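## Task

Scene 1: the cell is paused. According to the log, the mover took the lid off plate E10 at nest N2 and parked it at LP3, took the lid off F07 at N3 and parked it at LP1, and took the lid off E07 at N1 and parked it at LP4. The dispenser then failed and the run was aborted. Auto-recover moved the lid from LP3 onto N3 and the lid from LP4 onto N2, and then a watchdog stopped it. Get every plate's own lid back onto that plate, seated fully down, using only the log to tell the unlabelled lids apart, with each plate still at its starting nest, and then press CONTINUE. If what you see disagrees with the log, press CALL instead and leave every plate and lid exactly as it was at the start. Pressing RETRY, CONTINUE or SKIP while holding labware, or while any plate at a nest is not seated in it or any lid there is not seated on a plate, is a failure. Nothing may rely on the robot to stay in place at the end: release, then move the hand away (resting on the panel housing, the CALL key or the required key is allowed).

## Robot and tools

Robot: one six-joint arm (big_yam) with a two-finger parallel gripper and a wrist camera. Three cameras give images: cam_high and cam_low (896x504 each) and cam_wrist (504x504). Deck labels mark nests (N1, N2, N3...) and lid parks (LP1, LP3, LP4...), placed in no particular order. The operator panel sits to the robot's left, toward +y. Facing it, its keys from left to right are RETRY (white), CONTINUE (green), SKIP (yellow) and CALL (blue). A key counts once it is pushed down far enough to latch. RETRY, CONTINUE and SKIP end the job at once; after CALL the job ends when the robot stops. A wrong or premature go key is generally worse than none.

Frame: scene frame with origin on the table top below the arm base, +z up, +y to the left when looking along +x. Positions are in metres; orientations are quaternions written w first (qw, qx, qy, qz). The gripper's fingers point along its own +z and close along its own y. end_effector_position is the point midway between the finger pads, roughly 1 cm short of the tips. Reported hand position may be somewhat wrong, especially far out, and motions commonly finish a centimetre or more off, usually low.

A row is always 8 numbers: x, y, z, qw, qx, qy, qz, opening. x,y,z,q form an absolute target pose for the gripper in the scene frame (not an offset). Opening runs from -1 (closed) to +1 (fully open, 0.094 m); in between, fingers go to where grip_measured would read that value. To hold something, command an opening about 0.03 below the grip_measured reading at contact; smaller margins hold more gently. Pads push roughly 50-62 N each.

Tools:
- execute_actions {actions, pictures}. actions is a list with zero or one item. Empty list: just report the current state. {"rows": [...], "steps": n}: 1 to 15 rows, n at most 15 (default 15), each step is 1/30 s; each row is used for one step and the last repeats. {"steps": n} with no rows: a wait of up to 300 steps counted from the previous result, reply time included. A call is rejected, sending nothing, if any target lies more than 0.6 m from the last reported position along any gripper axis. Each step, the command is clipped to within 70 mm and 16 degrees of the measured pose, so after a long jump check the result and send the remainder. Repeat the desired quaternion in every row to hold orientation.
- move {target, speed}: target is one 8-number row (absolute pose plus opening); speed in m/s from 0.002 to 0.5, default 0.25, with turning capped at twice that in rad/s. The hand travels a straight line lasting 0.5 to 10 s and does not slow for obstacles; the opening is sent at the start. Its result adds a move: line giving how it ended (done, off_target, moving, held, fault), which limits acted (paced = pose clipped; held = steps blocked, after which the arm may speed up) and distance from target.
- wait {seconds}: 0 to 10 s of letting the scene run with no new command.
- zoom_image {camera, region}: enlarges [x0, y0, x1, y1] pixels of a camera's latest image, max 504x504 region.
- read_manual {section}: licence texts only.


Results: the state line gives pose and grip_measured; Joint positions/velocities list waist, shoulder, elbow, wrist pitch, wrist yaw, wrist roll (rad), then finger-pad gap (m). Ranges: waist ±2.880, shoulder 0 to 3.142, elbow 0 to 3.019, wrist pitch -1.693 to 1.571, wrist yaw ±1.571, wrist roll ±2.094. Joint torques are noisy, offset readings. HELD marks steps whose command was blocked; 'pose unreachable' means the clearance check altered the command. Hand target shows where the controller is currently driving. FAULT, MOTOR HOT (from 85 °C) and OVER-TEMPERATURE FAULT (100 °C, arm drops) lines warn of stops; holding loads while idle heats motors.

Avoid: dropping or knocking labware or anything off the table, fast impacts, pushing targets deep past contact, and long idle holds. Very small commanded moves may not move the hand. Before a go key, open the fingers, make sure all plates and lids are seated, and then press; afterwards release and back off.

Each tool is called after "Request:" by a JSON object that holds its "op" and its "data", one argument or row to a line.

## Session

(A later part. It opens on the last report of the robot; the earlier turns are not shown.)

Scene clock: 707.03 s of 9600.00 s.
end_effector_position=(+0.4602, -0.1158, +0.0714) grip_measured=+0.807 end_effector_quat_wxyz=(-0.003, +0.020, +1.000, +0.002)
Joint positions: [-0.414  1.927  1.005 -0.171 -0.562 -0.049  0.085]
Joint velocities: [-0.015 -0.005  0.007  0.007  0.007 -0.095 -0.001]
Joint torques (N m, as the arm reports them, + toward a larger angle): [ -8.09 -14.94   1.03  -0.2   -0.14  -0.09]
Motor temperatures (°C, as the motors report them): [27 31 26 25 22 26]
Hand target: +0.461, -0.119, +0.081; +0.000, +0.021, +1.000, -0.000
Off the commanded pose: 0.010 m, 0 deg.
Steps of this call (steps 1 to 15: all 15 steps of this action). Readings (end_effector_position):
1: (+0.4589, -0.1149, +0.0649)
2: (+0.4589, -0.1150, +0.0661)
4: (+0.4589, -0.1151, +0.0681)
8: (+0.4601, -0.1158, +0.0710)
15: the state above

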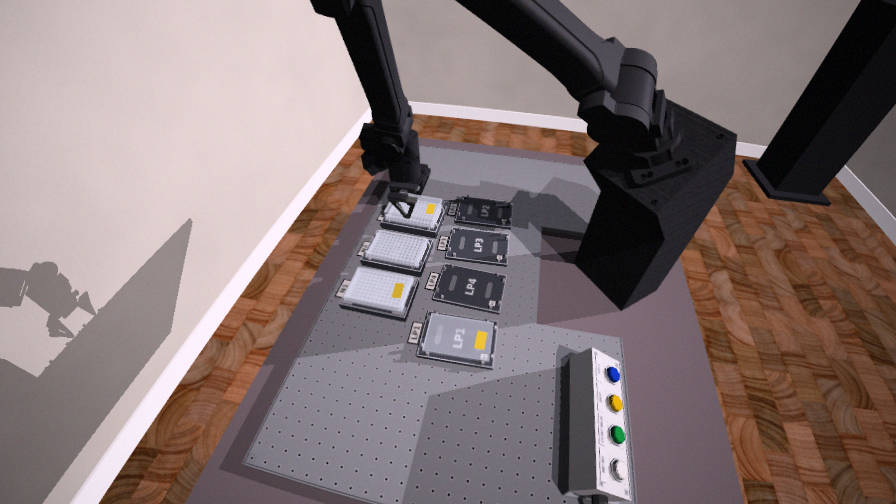

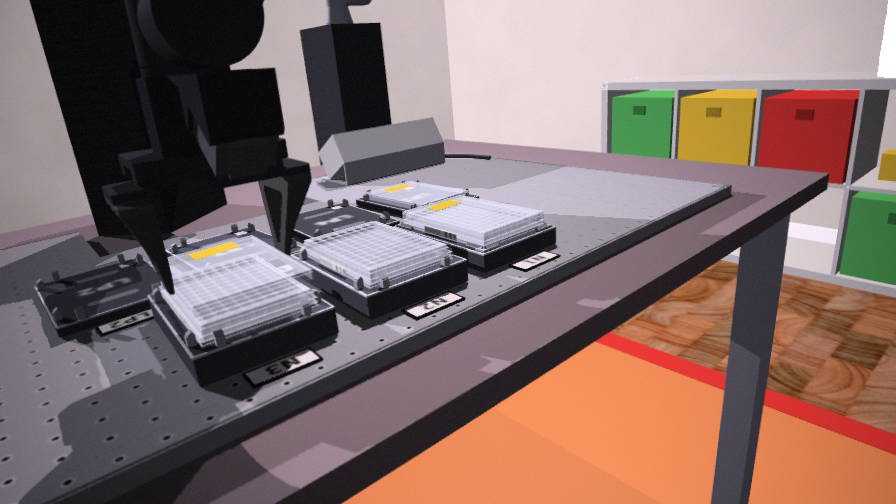

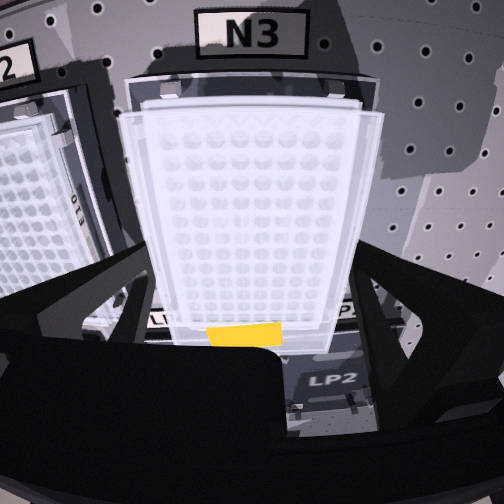

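Request:
{"op": "move", "data": {
  "target": [0.462, 0.012, 0.094, 0, 0.008, 1, 0, 0.795],
  "speed": 0.1
}}

Request:
{"op": "move", "data": {
  "target": [0.4627, 0.0203, 0.076, 0, 0.014, 1, 0, 0.795],
  "speed": 0.04
}}

Request:
{"op": "execute_actions", "data": {
  "actions": [
    {"rows": [[0.4627, 0.0203, 0.075, 0, 0.014, 1, 0, 0.795],[0.4627, 0.0203, 0.074, 0, 0.014, 1, 0, 0.795],[0.4627, 0.0203, 0.073, 0, 0.014, 1, 0, 0.795],[0.4627, 0.0203, 0.072, 0, 0.014, 1, 0, 0.795],[0.4627, 0.0203, 0.071, 0, 0.014, 1, 0, 0.795],[0.4627, 0.0203, 0.070, 0, 0.014, 1, 0, 0.795],[0.4627, 0.0203, 0.069, 0, 0.014, 1, 0, 0.795],[0.4627, 0.0203, 0.068, 0, 0.014, 1, 0, 0.795],[0.4627, 0.0203, 0.067, 0, 0.014, 1, 0, 0.795],[0.4627, 0.0203, 0.066, 0, 0.014, 1, 0, 0.795],[0.4627, 0.0203, 0.065, 0, 0.014, 1, 0, 0.795],[0.4627, 0.0203, 0.064, 0, 0.014, 1, 0, 0.795],[0.4627, 0.0203, 0.063, 0, 0.014, 1, 0, 0.795],[0.4627, 0.0203, 0.062, 0, 0.014, 1, 0, 0.795],[0.4627, 0.0203, 0.061, 0, 0.014, 1, 0, 0.795]], "steps": 15}
  ],
  "pictures": false
}}

Request:
{"op": "execute_actions", "data": {
  "actions": [
    {"rows": [[0.4627, 0.0203, 0.060, 0, 0.014, 1, 0, 0.795],[0.4627, 0.0203, 0.059, 0, 0.014, 1, 0, 0.795]], "steps": 12}
  ]
}}

Request:
{"op": "zoom_image", "data": {
  "camera": "cam_wrist",
  "region": [90, 60, 420, 360]
}}

Scene clock: 726.43 s of 9600.00 s.
end_effector_position=(+0.4625, +0.0074, +0.0920) grip_measured=+0.807 end_effector_quat_wxyz=(+0.004, +0.004, +1.000, +0.001)
Joint positions: [-0.202  1.702  0.895 -0.171 -0.451  0.134  0.085]
Joint velocities: [-0.005  0.005 -0.002 -0.017  0.051  0.022  0.001]
Joint torques (N m, as the arm reports them, + toward a larger angle): [ -5.17 -14.2    0.84  -0.07   0.1    0.18]
Motor temperatures (°C, as the motors report them): [27 31 26 25 22 26]
Hand target: +0.459, +0.012, +0.095; -0.001, +0.009, +1.000, +0.001
Off the commanded pose: 0.005 m, 1 deg.
After step 90, 14.73 s passed at rest.
move: done

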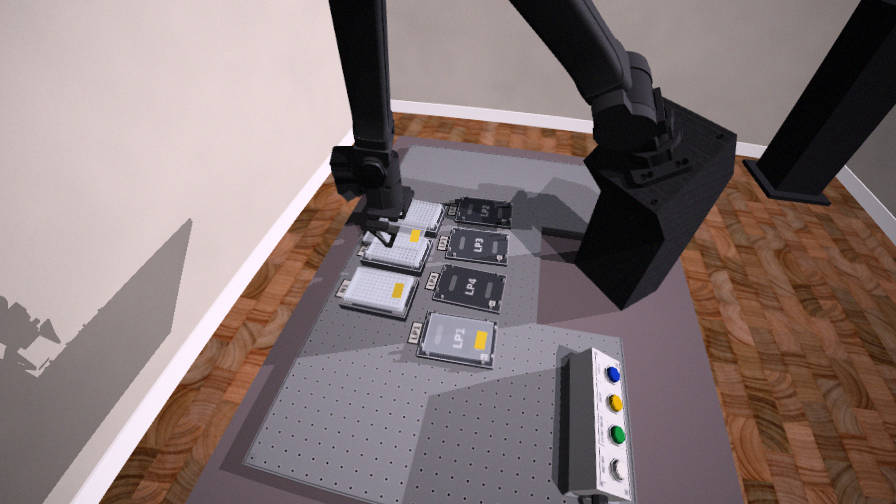

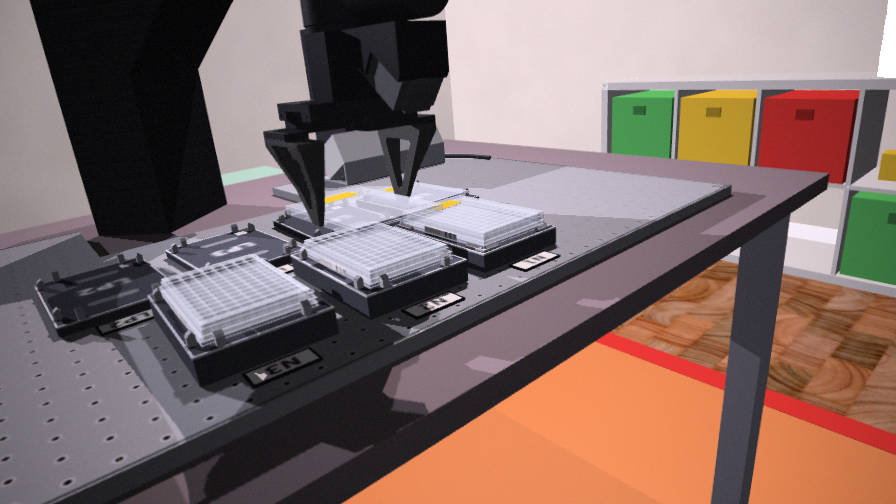

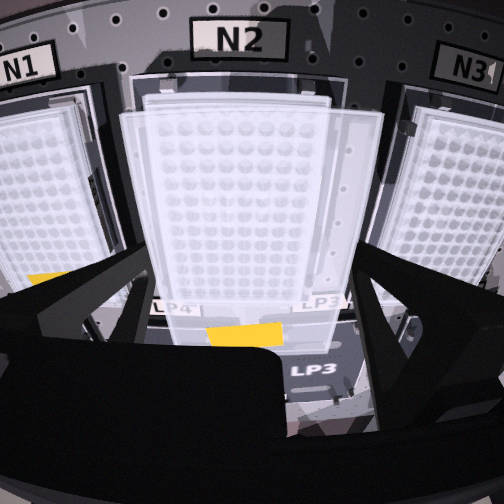

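Scene clock: 727.27 s of 9600.00 s.
end_effector_position=(+0.4582, +0.0181, +0.0845) grip_measured=+0.807 end_effector_quat_wxyz=(-0.002, +0.014, +1.000, -0.002)
Joint positions: [-0.171  1.706  0.895 -0.167 -0.429  0.177  0.085]
Joint velocities: [-0.015  0.005 -0.007 -0.012  0.037  0.022  0.   ]
Joint torques (N m, as the arm reports them, + toward a larger angle): [ -4.71 -10.18   3.12   0.79   0.11   0.14]
Motor temperatures (°C, as the motors report them): [27 31 26 25 22 26]
Hand target: +0.462, +0.021, +0.076; +0.000, +0.014, +1.000, +0.000
Off the commanded pose: 0.010 m, 0 deg.
move: done

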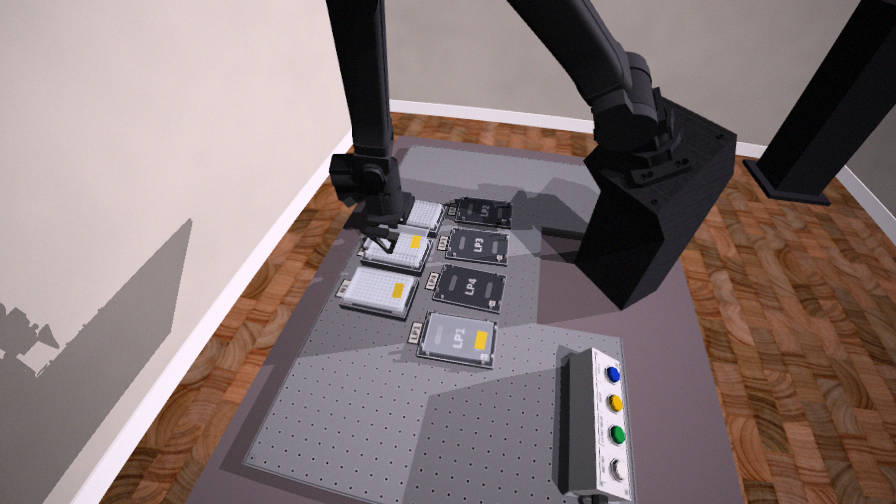

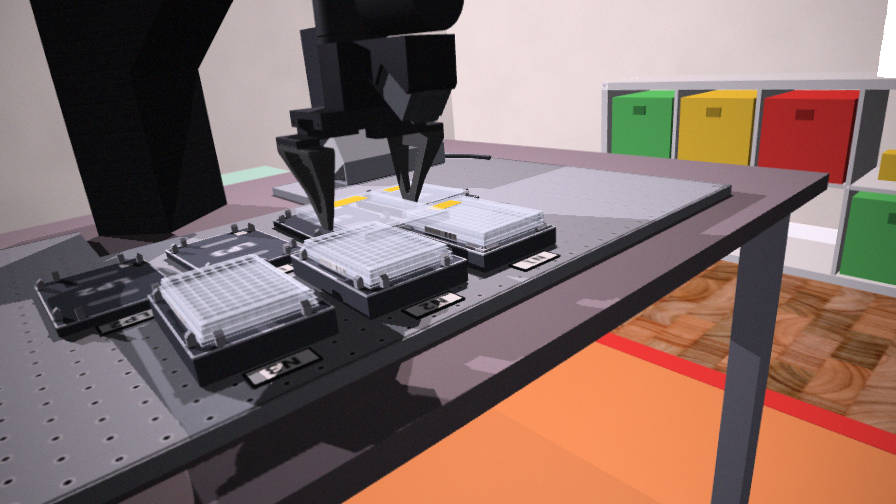

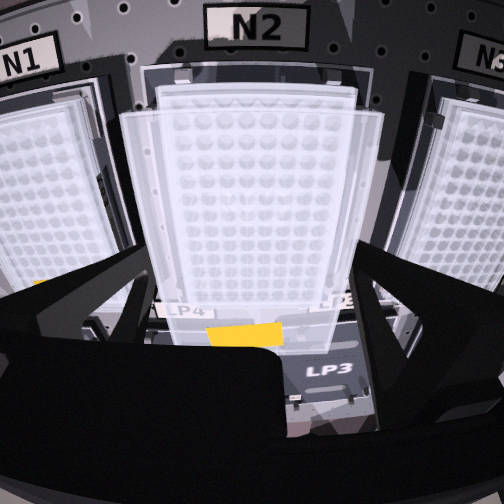

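Scene clock: 727.77 s of 9600.00 s.
end_effector_position=(+0.4608, +0.0160, +0.0726) grip_measured=+0.807 end_effector_quat_wxyz=(-0.000, +0.015, +1.000, -0.003)
Joint positions: [-0.164  1.74   0.911 -0.143 -0.422  0.188  0.085]
Joint velocities: [ 0.015  0.083  0.027  0.066 -0.022  0.007 -0.   ]
Joint torques (N m, as the arm reports them, + toward a larger angle): [ -4.6  -11.39   2.9    0.99   0.11   0.07]
Motor temperatures (°C, as the motors report them): [27 31 26 25 22 26]
Hand target: +0.463, +0.021, +0.061; -0.000, +0.014, +1.000, +0.000
Off the commanded pose: 0.013 m, 0 deg.
Steps of this call (steps 1 to 15: all 15 steps of this action). Readings (end_effector_position):
1: (+0.4583, +0.0180, +0.0844)
2: (+0.4586, +0.0180, +0.0843)
4: (+0.4598, +0.0176, +0.0835)
8: (+0.4618, +0.0164, +0.0801)
15: the state above

Scene clock: 728.17 s of 9600.00 s.
end_effector_position=(+0.4601, +0.0165, +0.0678) grip_measured=+0.807 end_effector_quat_wxyz=(-0.001, +0.016, +1.000, -0.003)
Joint positions: [-0.159  1.753  0.916 -0.136 -0.421  0.192  0.085]
Joint velocities: [ 0.005 -0.015  0.002 -0.017 -0.081  0.022 -0.001]
Joint torques (N m, as the arm reports them, + toward a larger angle): [ -4.64 -11.09   2.69   1.01   0.08   0.16]
Motor temperatures (°C, as the motors report them): [27 31 26 25 22 26]
Hand target: +0.462, +0.021, +0.059; -0.000, +0.014, +1.000, +0.000
Off the commanded pose: 0.010 m, 0 deg.
Steps of this call (steps 1 to 12: all 12 steps of this action). Readings (end_effector_position):
1: (+0.4608, +0.0162, +0.0716)
2: (+0.4605, +0.0162, +0.0705)
4: (+0.4604, +0.0165, +0.0687)
8: (+0.4601, +0.0165, +0.0678)
12: the state above

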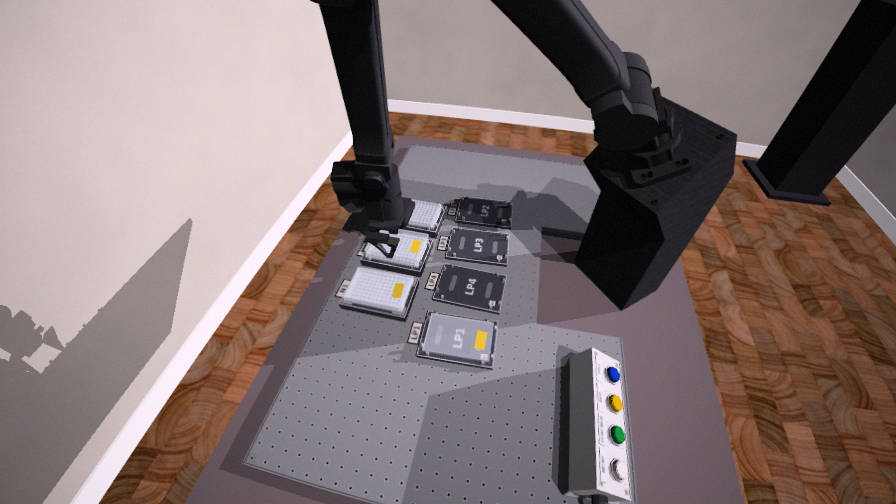

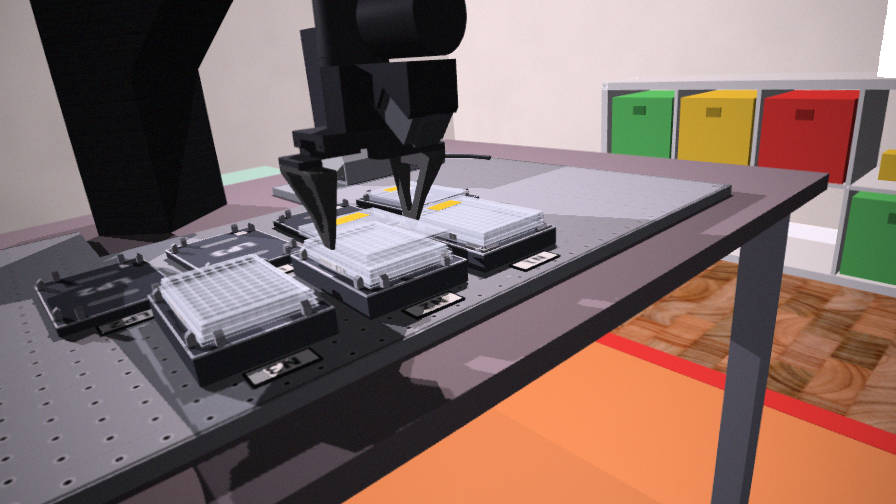

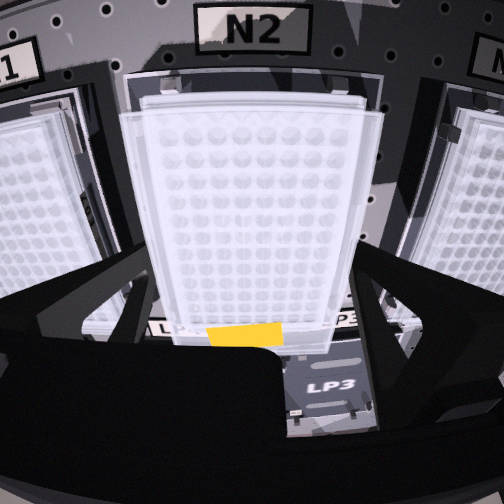

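Region (90, 60, 420, 360) of cam_wrist's 504x504 image, scaled by 1.527, with more detail than that image has; it fills the top 458 rows of this view, and the rest is white.

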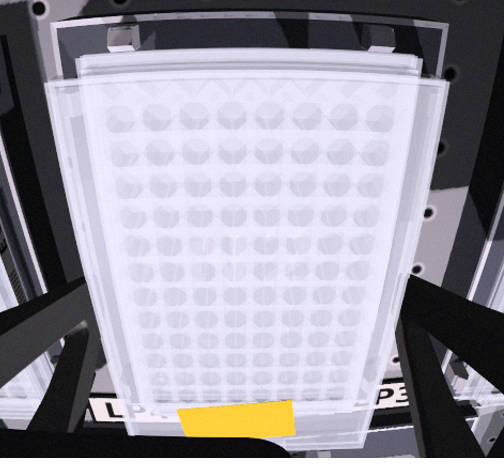

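Request:
{"op": "execute_actions", "data": {
  "actions": [
    {"rows": [[0.4632, 0.0203, 0.0585, 0, 0.014, 1, 0, 0.795],[0.4634, 0.0203, 0.058, 0, 0.014, 1, 0, 0.795],[0.4634, 0.0203, 0.0573, 0, 0.014, 1, 0, 0.795],[0.4634, 0.0203, 0.0566, 0, 0.014, 1, 0, 0.795],[0.4634, 0.0203, 0.0559, 0, 0.014, 1, 0, 0.795],[0.4634, 0.0203, 0.0552, 0, 0.014, 1, 0, 0.795],[0.4634, 0.0203, 0.0545, 0, 0.014, 1, 0, 0.795],[0.4634, 0.0203, 0.0538, 0, 0.014, 1, 0, 0.795],[0.4634, 0.0203, 0.0531, 0, 0.014, 1, 0, 0.795],[0.4634, 0.0203, 0.0524, 0, 0.014, 1, 0, 0.795],[0.4634, 0.0203, 0.0517, 0, 0.014, 1, 0, 0.795],[0.4634, 0.0203, 0.051, 0, 0.014, 1, 0, 0.795],[0.4634, 0.0203, 0.0503, 0, 0.014, 1, 0, 0.795],[0.4634, 0.0203, 0.0496, 0, 0.014, 1, 0, 0.795],[0.4634, 0.0203, 0.049, 0, 0.014, 1, 0, 0.795]], "steps": 15}
  ],
  "pictures": false
}}

Request:
{"op": "execute_actions", "data": {
  "actions": [
    {"rows": [[0.4634, 0.0203, 0.0485, 0, 0.014, 1, 0, 0.795],[0.4634, 0.0203, 0.048, 0, 0.014, 1, 0, 0.795]], "steps": 12}
  ]
}}

Request:
{"op": "zoom_image", "data": {
  "camera": "cam_low",
  "region": [280, 200, 470, 320]
}}

Scene clock: 747.40 s of 9600.00 s.
end_effector_position=(+0.4637, +0.0164, +0.0612) grip_measured=+0.807 end_effector_quat_wxyz=(+0.002, +0.015, +1.000, -0.003)
Joint positions: [-0.154  1.771  0.929 -0.122 -0.417  0.198  0.085]
Joint velocities: [ 0.005  0.024  0.007  0.012 -0.051  0.037 -0.001]
Joint torques (N m, as the arm reports them, + toward a larger angle): [ -4.33 -10.7    2.39   0.85   0.16   0.14]
Motor temperatures (°C, as the motors report them): [26 31 26 26 22 26]
Hand target: +0.463, +0.021, +0.049; -0.000, +0.014, +1.000, +0.000
Off the commanded pose: 0.013 m, 0 deg.
Steps of this call (steps 1 to 90: nothing new was sent; then 15.73 s passed at rest; steps 91 to 105: all 15 steps of this action). Readings (end_effector_position):
91: (+0.4601, +0.0165, +0.0678)
92: (+0.4601, +0.0164, +0.0678)
94: (+0.4608, +0.0164, +0.0676)
98: (+0.4631, +0.0163, +0.0656)
105: the state above

Scene clock: 747.80 s of 9600.00 s.
end_effector_position=(+0.4636, +0.0163, +0.0606) grip_measured=+0.807 end_effector_quat_wxyz=(+0.001, +0.016, +1.000, -0.003)
Joint positions: [-0.153  1.773  0.93  -0.121 -0.417  0.2    0.085]
Joint velocities: [-0.005 -0.005 -0.002 -0.012 -0.022 -0.11   0.   ]
Joint torques (N m, as the arm reports them, + toward a larger angle): [ -4.48 -10.63   2.52   0.9    0.19   0.14]
Motor temperatures (°C, as the motors report them): [26 31 26 26 22 26]
Hand target: +0.463, +0.021, +0.048; -0.000, +0.014, +1.000, +0.000
Off the commanded pose: 0.013 m, 0 deg.
Steps of this call (steps 1 to 12: all 12 steps of this action). Readings (end_effector_position):
1: (+0.4637, +0.0163, +0.0610)
2: (+0.4638, +0.0161, +0.0608)
4: (+0.4636, +0.0163, +0.0606)
8: (+0.4636, +0.0163, +0.0606)
12: the state above

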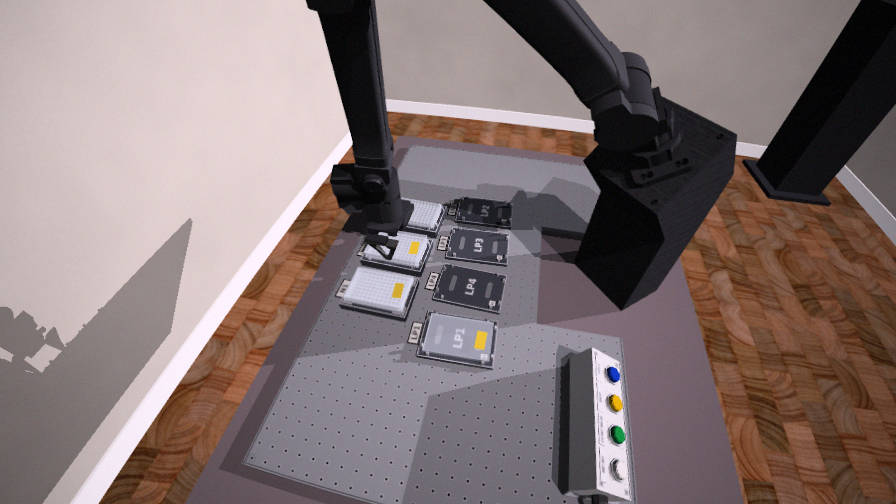

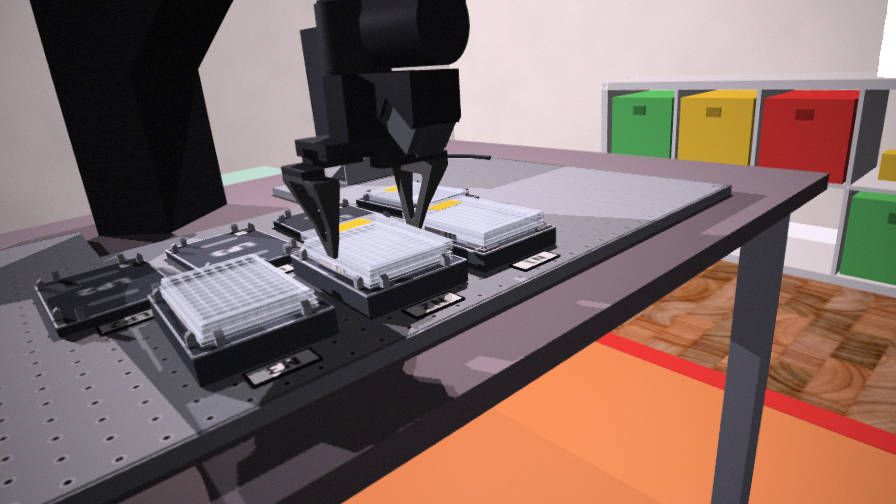

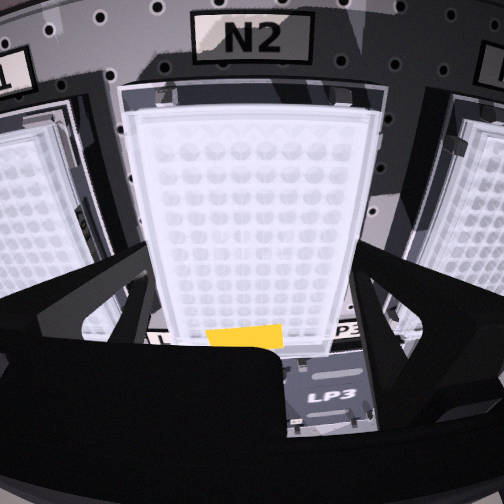

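Region (280, 200, 470, 320) of cam_low's 896x504 image, scaled by 2.653, with more detail than that image has; it fills the top 318 rows of this view, and the rest is white.

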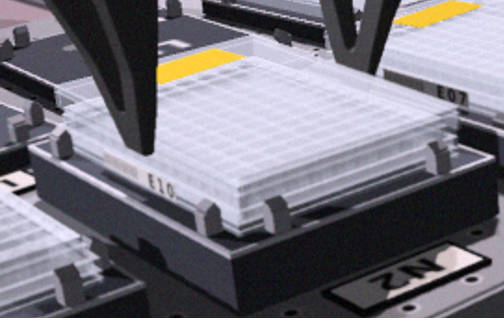

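Request:
{"op": "execute_actions", "data": {
  "actions": [
    {"rows": [[0.4625, 0.0203, 0.050, 0, 0.014, 1, 0, 0.795],[0.4618, 0.0203, 0.050, 0, 0.014, 1, 0, 0.795],[0.4611, 0.0203, 0.050, 0, 0.014, 1, 0, 0.795],[0.4604, 0.0203, 0.050, 0, 0.014, 1, 0, 0.795],[0.4597, 0.0203, 0.050, 0, 0.014, 1, 0, 0.795],[0.459, 0.0203, 0.050, 0, 0.014, 1, 0, 0.795]], "steps": 15}
  ],
  "pictures": false
}}

Scene clock: 761.90 s of 9600.00 s.
end_effector_position=(+0.4640, +0.0163, +0.0606) grip_measured=+0.807 end_effector_quat_wxyz=(+0.002, +0.016, +1.000, -0.002)
Joint positions: [-0.153  1.773  0.93  -0.119 -0.417  0.2    0.085]
Joint velocities: [-0.015 -0.005 -0.007  0.002 -0.051 -0.037 -0.001]
Joint torques (N m, as the arm reports them, + toward a larger angle): [ -4.35 -11.29   1.21   1.28   0.17   0.16]
Motor temperatures (°C, as the motors report them): [26 30 26 26 22 26]
Hand target: +0.459, +0.020, +0.050; -0.000, +0.014, +1.000, +0.000
Off the commanded pose: 0.012 m, 0 deg.
Steps of this call (steps 1 to 90: nothing new was sent; then 10.60 s passed at rest; steps 91 to 105: all 15 steps of this action). Readings (end_effector_position):
91: (+0.4636, +0.0163, +0.0606)
92: (+0.4636, +0.0163, +0.0606)
94: (+0.4638, +0.0163, +0.0606)
98: (+0.4640, +0.0163, +0.0606)
105: the state above

Request:
{"op": "execute_actions", "data": {
  "actions": [
    {"rows": [[0.4585, 0.0203, 0.050, 0, 0.014, 1, 0, 0.795],[0.458, 0.0203, 0.050, 0, 0.014, 1, 0, 0.795],[0.4575, 0.0203, 0.050, 0, 0.014, 1, 0, 0.795],[0.457, 0.0203, 0.050, 0, 0.014, 1, 0, 0.795],[0.4565, 0.0203, 0.050, 0, 0.014, 1, 0, 0.795],[0.456, 0.0203, 0.050, 0, 0.014, 1, 0, 0.795]], "steps": 15}
  ],
  "pictures": false
}}

Scene clock: 776.67 s of 9600.00 s.
end_effector_position=(+0.4643, +0.0163, +0.0604) grip_measured=+0.807 end_effector_quat_wxyz=(+0.005, +0.015, +1.000, -0.002)
Joint positions: [-0.153  1.773  0.926 -0.109 -0.417  0.202  0.085]
Joint velocities: [-0.015 -0.015 -0.002 -0.002 -0.051 -0.007  0.001]
Joint torques (N m, as the arm reports them, + toward a larger angle): [ -4.09 -11.62   0.69   1.23   0.14   0.13]
Motor temperatures (°C, as the motors report them): [26 31 26 26 22 26]
Hand target: +0.456, +0.020, +0.050; -0.000, +0.014, +1.000, -0.000
Off the commanded pose: 0.014 m, 1 deg.
Steps of this call (steps 1 to 90: nothing new was sent; then 11.27 s passed at rest; steps 91 to 105: all 15 steps of this action). Readings (end_effector_position):
91: (+0.4640, +0.0163, +0.0606)
92: (+0.4640, +0.0163, +0.0606)
94: (+0.4645, +0.0164, +0.0606)
98: (+0.4645, +0.0164, +0.0605)
105: the state above

Request:
{"op": "execute_actions", "data": {
  "actions": []
}}

Scene clock: 817.60 s of 9600.00 s.
end_effector_position=(+0.4643, +0.0163, +0.0604) grip_measured=+0.807 end_effector_quat_wxyz=(+0.005, +0.015, +1.000, -0.002)
Joint positions: [-0.153  1.773  0.926 -0.109 -0.417  0.202  0.085]
Joint velocities: [-0.015  0.005  0.007 -0.002 -0.051 -0.051 -0.001]
Joint torques (N m, as the arm reports them, + toward a larger angle): [ -4.93 -11.5    0.59   1.41   0.2    0.16]
Motor temperatures (°C, as the motors report them): [26 31 26 26 23 26]
Hand target: +0.456, +0.020, +0.050; -0.000, +0.014, +1.000, -0.000
Off the commanded pose: 0.014 m, 1 deg.
Steps of this call (steps 1 to 90: nothing new was sent; then 37.93 s passed at rest). Readings (end_effector_position):
1: (+0.4643, +0.0163, +0.0604)
2: (+0.4643, +0.0163, +0.0604)
4: (+0.4643, +0.0163, +0.0604)
8: (+0.4643, +0.0163, +0.0604)
90: the state above

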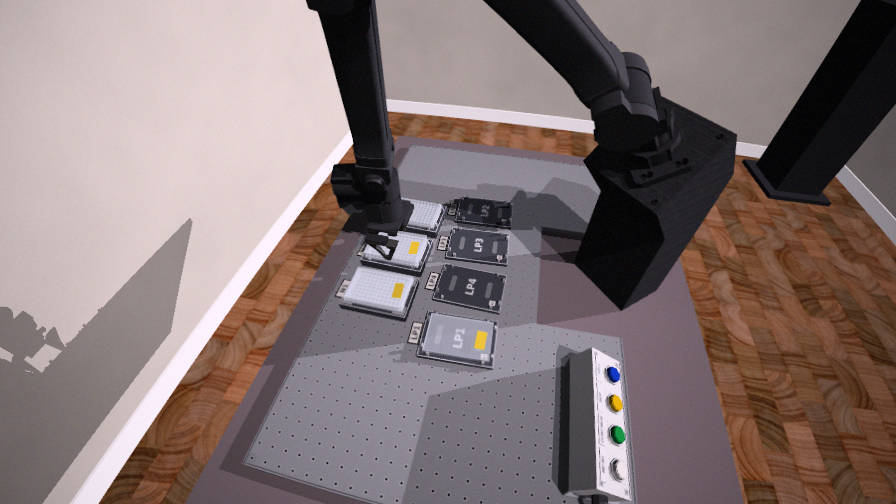

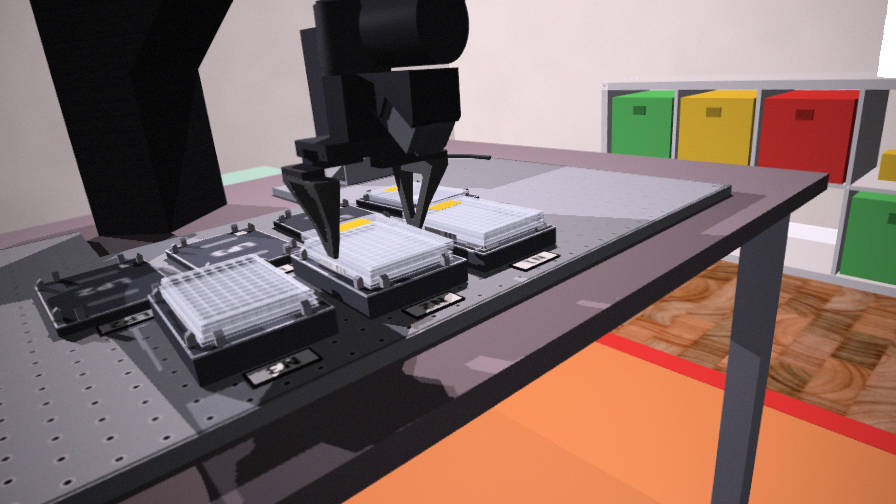

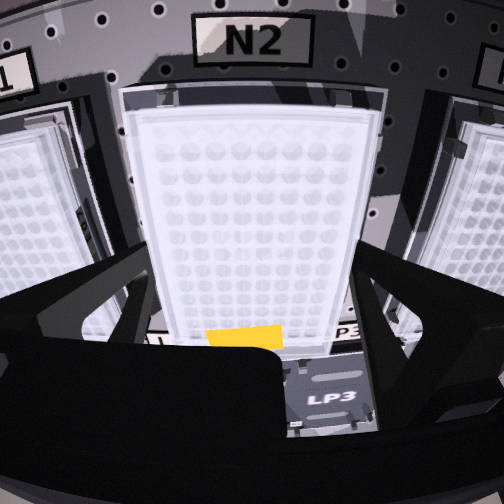

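Request:
{"op": "execute_actions", "data": {
  "actions": [
    {"rows": [[0.455,0.0203,0.053,0,0.014,1,0,0.795],[0.454,0.0203,0.054,0,0.014,1,0,0.795],[0.453,0.0203,0.055,0,0.014,1,0,0.795],[0.452,0.0203,0.055,0,0.014,1,0,0.795]], "steps": 15}
  ],
  "pictures": false
}}

Scene clock: 823.93 s of 9600.00 s.
end_effector_position=(+0.4601, +0.0155, +0.0599) grip_measured=+0.807 end_effector_quat_wxyz=(+0.006, +0.015, +1.000, -0.002)
Joint positions: [-0.153  1.773  0.914 -0.096 -0.416  0.203  0.085]
Joint velocities: [ 0.005 -0.015  0.007 -0.017 -0.051  0.037  0.   ]
Joint torques (N m, as the arm reports them, + toward a larger angle): [ -4.82 -12.3    0.03   0.66   0.05   0.15]
Motor temperatures (°C, as the motors report them): [26 31 26 26 23 26]
Hand target: +0.452, +0.020, +0.055; -0.000, +0.014, +1.000, +0.000
Off the commanded pose: 0.011 m, 1 deg.
Steps of this call (steps 1 to 90: nothing new was sent; then 2.83 s passed at rest; steps 91 to 105: all 15 steps of this action). Readings (end_effector_position):
91: (+0.4639, +0.0162, +0.0604)
92: (+0.4638, +0.0162, +0.0604)
94: (+0.4619, +0.0158, +0.0602)
98: (+0.4601, +0.0155, +0.0599)
105: the state above

Request:
{"op": "execute_actions", "data": {
  "actions": []
}}

Request:
{"op": "zoom_image", "data": {
  "camera": "cam_low",
  "region": [280, 200, 470, 320]
}}

Scene clock: 829.90 s of 9600.00 s.
end_effector_position=(+0.4601, +0.0155, +0.0599) grip_measured=+0.807 end_effector_quat_wxyz=(+0.006, +0.015, +1.000, -0.002)
Joint positions: [-0.153  1.773  0.914 -0.096 -0.416  0.203  0.085]
Joint velocities: [-0.015 -0.015 -0.017 -0.007  0.022 -0.007 -0.   ]
Joint torques (N m, as the arm reports them, + toward a larger angle): [ -4.88 -12.23   0.04   0.73   0.11   0.14]
Motor temperatures (°C, as the motors report them): [26 31 26 26 23 26]
Hand target: +0.452, +0.020, +0.055; -0.000, +0.014, +1.000, +0.000
Off the commanded pose: 0.011 m, 1 deg.
Steps of this call (steps 1 to 90: nothing new was sent; then 2.97 s passed at rest). Readings (end_effector_position):
1: (+0.4601, +0.0155, +0.0599)
2: (+0.4601, +0.0155, +0.0599)
4: (+0.4601, +0.0155, +0.0599)
8: (+0.4601, +0.0155, +0.0599)
90: the state above

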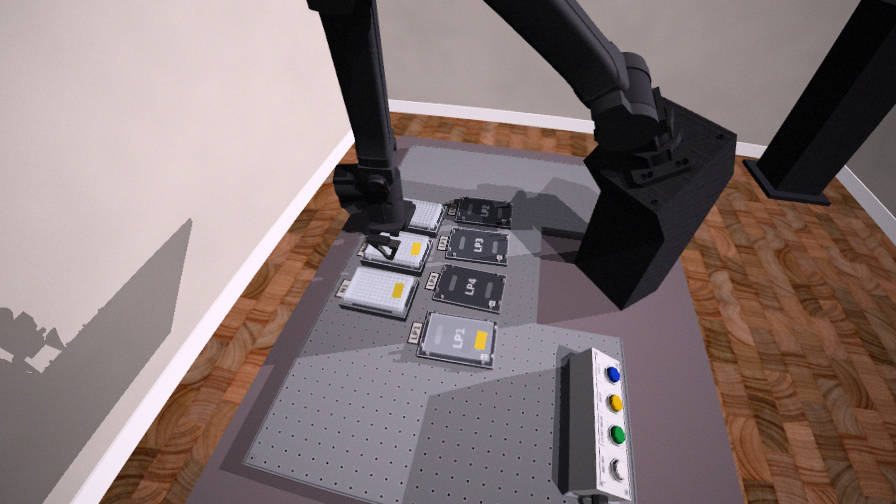

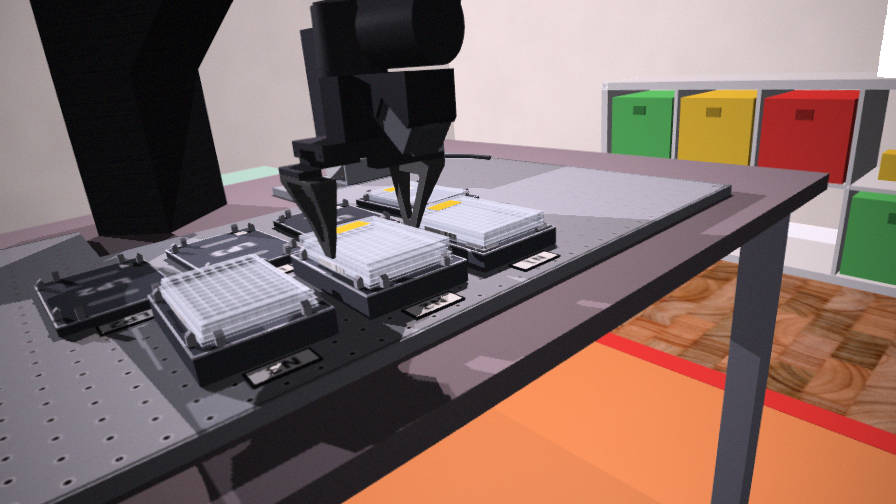

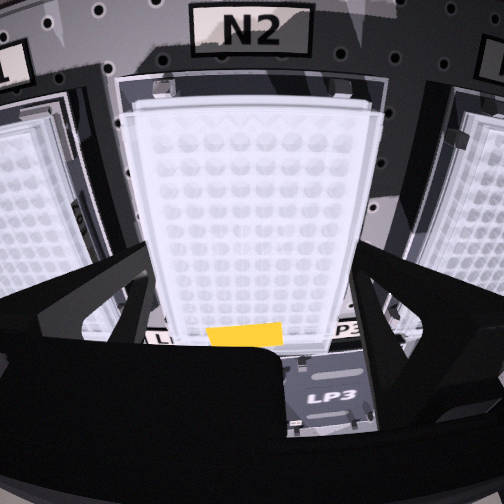

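Region (280, 200, 470, 320) of cam_low's 896x504 image, scaled by 2.653, with more detail than that image has; it fills the top 318 rows of this view, and the rest is white.

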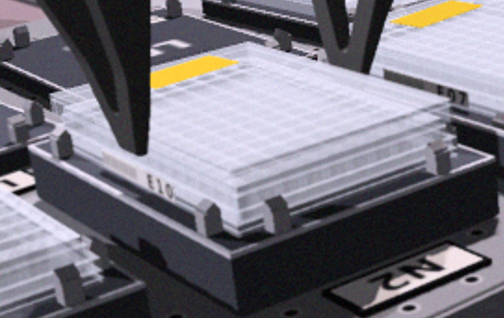

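Request:
{"op": "execute_actions", "data": {
  "actions": [
    {"rows": [[0.453,0.0205,0.054,0,0.014,1,0,0.795],[0.453,0.0205,0.053,0,0.014,1,0,0.795],[0.453,0.0205,0.052,0,0.014,1,0,0.795],[0.453,0.0205,0.051,0,0.014,1,0,0.795],[0.453,0.0205,0.050,0,0.014,1,0,0.795],[0.453,0.0205,0.049,0,0.014,1,0,0.795],[0.453,0.0205,0.048,0,0.014,1,0,0.795]], "steps": 15}
  ],
  "pictures": false
}}

Scene clock: 840.63 s of 9600.00 s.
end_effector_position=(+0.4606, +0.0166, +0.0592) grip_measured=+0.807 end_effector_quat_wxyz=(+0.007, +0.014, +1.000, -0.003)
Joint positions: [-0.149  1.773  0.914 -0.092 -0.411  0.204  0.085]
Joint velocities: [-0.005 -0.005 -0.012  0.012 -0.037 -0.037 -0.001]
Joint torques (N m, as the arm reports them, + toward a larger angle): [ -4.09 -10.59   0.99   0.96   0.     0.11]
Motor temperatures (°C, as the motors report them): [26 31 26 26 22 26]
Hand target: +0.453, +0.021, +0.048; -0.000, +0.014, +1.000, -0.000
Off the commanded pose: 0.014 m, 1 deg.
Steps of this call (steps 1 to 90: nothing new was sent; then 7.23 s passed at rest; steps 91 to 105: all 15 steps of this action). Readings (end_effector_position):
91: (+0.4601, +0.0155, +0.0599)
92: (+0.4601, +0.0154, +0.0599)
94: (+0.4601, +0.0156, +0.0597)
98: (+0.4606, +0.0165, +0.0593)
105: the state above

Request:
{"op": "execute_actions", "data": {
  "actions": [
    {"rows": [[0.453,0.0205,0.047,0,0.014,1,0,0.795],[0.453,0.0205,0.0465,0,0.014,1,0,0.795],[0.453,0.0205,0.046,0,0.014,1,0,0.795],[0.453,0.0205,0.0455,0,0.014,1,0,0.795]], "steps": 15}
  ]
}}

Request:
{"op": "zoom_image", "data": {
  "camera": "cam_low",
  "region": [280, 200, 470, 320]
}}

Scene clock: 848.47 s of 9600.00 s.
end_effector_position=(+0.4607, +0.0163, +0.0579) grip_measured=+0.807 end_effector_quat_wxyz=(+0.008, +0.015, +1.000, -0.003)
Joint positions: [-0.149  1.777  0.914 -0.085 -0.411  0.207  0.085]
Joint velocities: [-0.015 -0.005 -0.012 -0.007 -0.037 -0.022  0.001]
Joint torques (N m, as the arm reports them, + toward a larger angle): [ -4.6  -10.21   1.19   1.12   0.05   0.11]
Motor temperatures (°C, as the motors report them): [26 31 26 26 22 26]
Hand target: +0.453, +0.021, +0.046; -0.000, +0.014, +1.000, -0.000
Off the commanded pose: 0.015 m, 1 deg.
Steps of this call (steps 1 to 90: nothing new was sent; then 4.33 s passed at rest; steps 91 to 105: all 15 steps of this action). Readings (end_effector_position):
91: (+0.4606, +0.0166, +0.0591)
92: (+0.4606, +0.0165, +0.0589)
94: (+0.4605, +0.0164, +0.0582)
98: (+0.4607, +0.0163, +0.0579)
105: the state above

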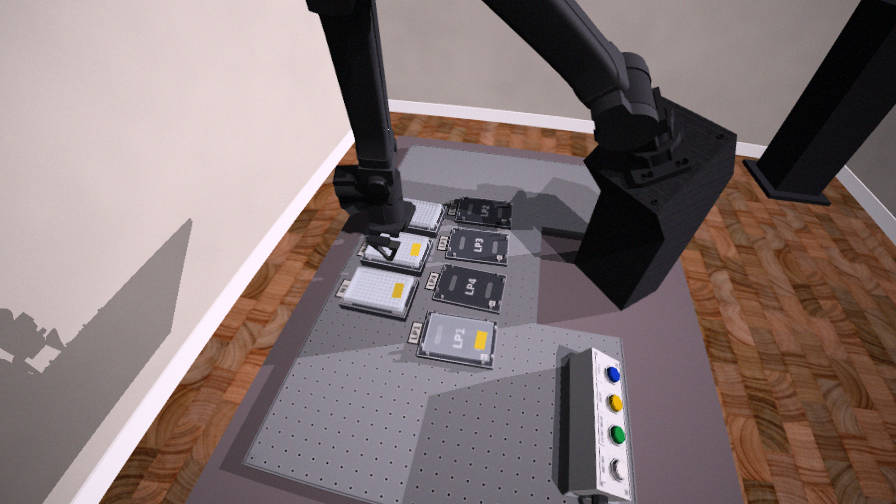

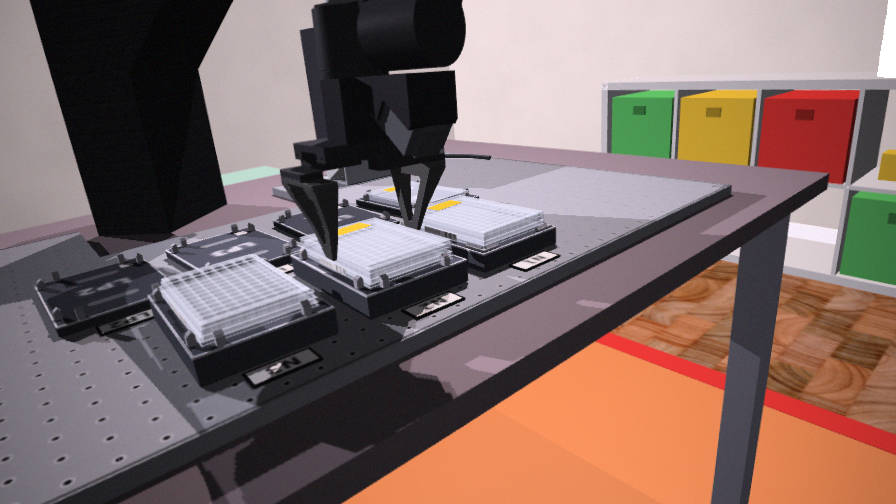

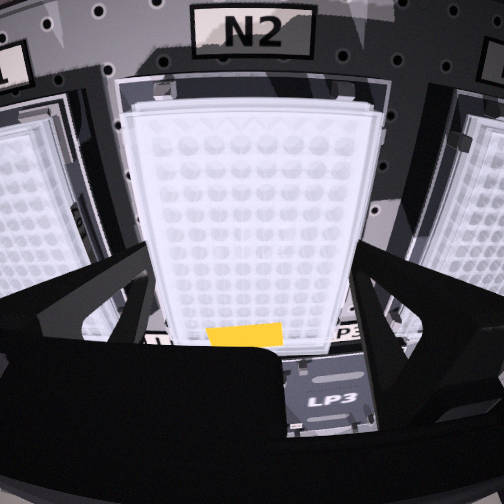

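Region (280, 200, 470, 320) of cam_low's 896x504 image, scaled by 2.653, with more detail than that image has; it fills the top 318 rows of this view, and the rest is white.

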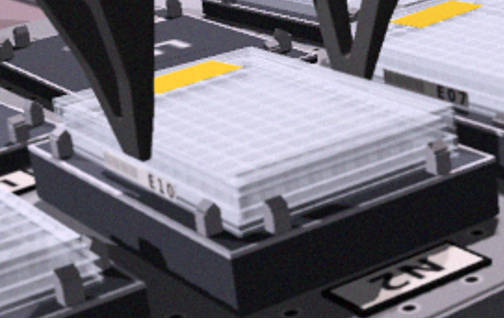

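Release.

Request:
{"op": "execute_actions", "data": {
  "actions": [
    {"rows": [[0.453,0.0205,0.0455,0,0.014,1,0,1.0]], "steps": 15}
  ],
  "pictures": false
}}

Request:
{"op": "move", "data": {
  "target": [0.46, 0.014, 0.13, 0, 0.014, 1, 0, 1.0],
  "speed": 0.08
}}

Request:
{"op": "zoom_image", "data": {
  "camera": "cam_low",
  "region": [280, 180, 570, 320]
}}

Scene clock: 862.37 s of 9600.00 s.
end_effector_position=(+0.4584, +0.0177, +0.0556) grip_measured=+1.000 end_effector_quat_wxyz=(+0.006, +0.014, +1.000, -0.002)
Joint positions: [-0.144  1.781  0.914 -0.085 -0.411  0.207  0.094]
Joint velocities: [ 0.015 -0.005  0.007 -0.017 -0.066 -0.037  0.   ]
Joint torques (N m, as the arm reports them, + toward a larger angle): [ -4.48 -10.6    1.12   0.84   0.1    0.13]
Motor temperatures (°C, as the motors report them): [26 30 26 26 22 26]
Hand target: +0.453, +0.021, +0.046; -0.000, +0.014, +1.000, -0.000
Off the commanded pose: 0.012 m, 1 deg.
Steps of this call (steps 1 to 90: nothing new was sent; then 10.40 s passed at rest; steps 91 to 105: all 15 steps of this action). Readings (end_effector_position):
91: (+0.4607, +0.0163, +0.0579)
92: (+0.4605, +0.0164, +0.0577)
94: (+0.4598, +0.0169, +0.0570)
98: (+0.4586, +0.0175, +0.0558)
105: the state above

Scene clock: 863.87 s of 9600.00 s.
end_effector_position=(+0.4612, +0.0160, +0.1242) grip_measured=+1.000 end_effector_quat_wxyz=(+0.001, +0.014, +1.000, +0.001)
Joint positions: [-0.217  1.607  0.869 -0.251 -0.46   0.138  0.094]
Joint velocities: [-0.005 -0.005 -0.007 -0.002 -0.066 -0.051  0.   ]
Joint torques (N m, as the arm reports them, + toward a larger angle): [ -6.17 -14.15   1.79  -0.17  -0.15  -0.08]
Motor temperatures (°C, as the motors report them): [26 31 26 26 22 26]
Hand target: +0.459, +0.013, +0.130; +0.000, +0.014, +1.000, -0.001
Off the commanded pose: 0.006 m, 0 deg.
move: done

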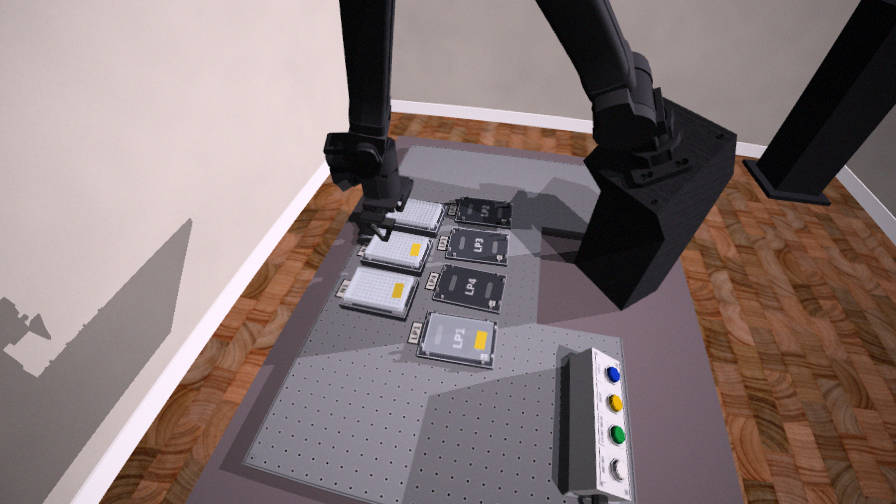

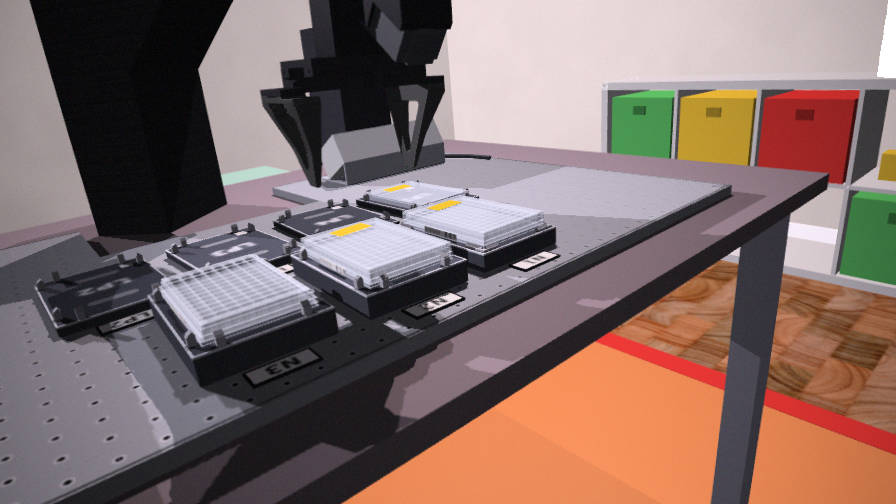

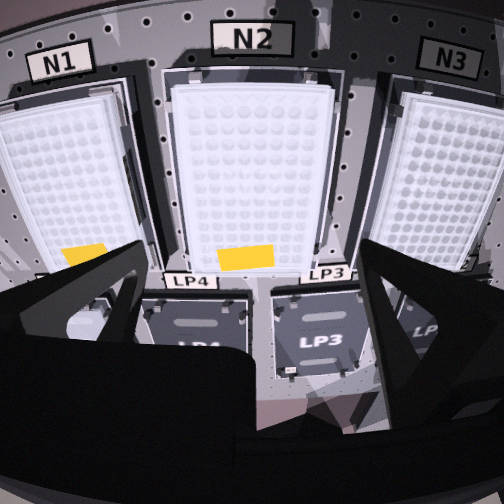

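Region (280, 180, 570, 320) of cam_low's 896x504 image, scaled by 1.738, with more detail than that image has; it fills the top 243 rows of this view, and the rest is white.

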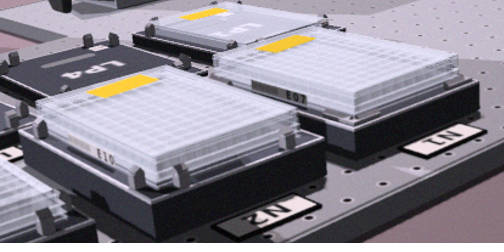

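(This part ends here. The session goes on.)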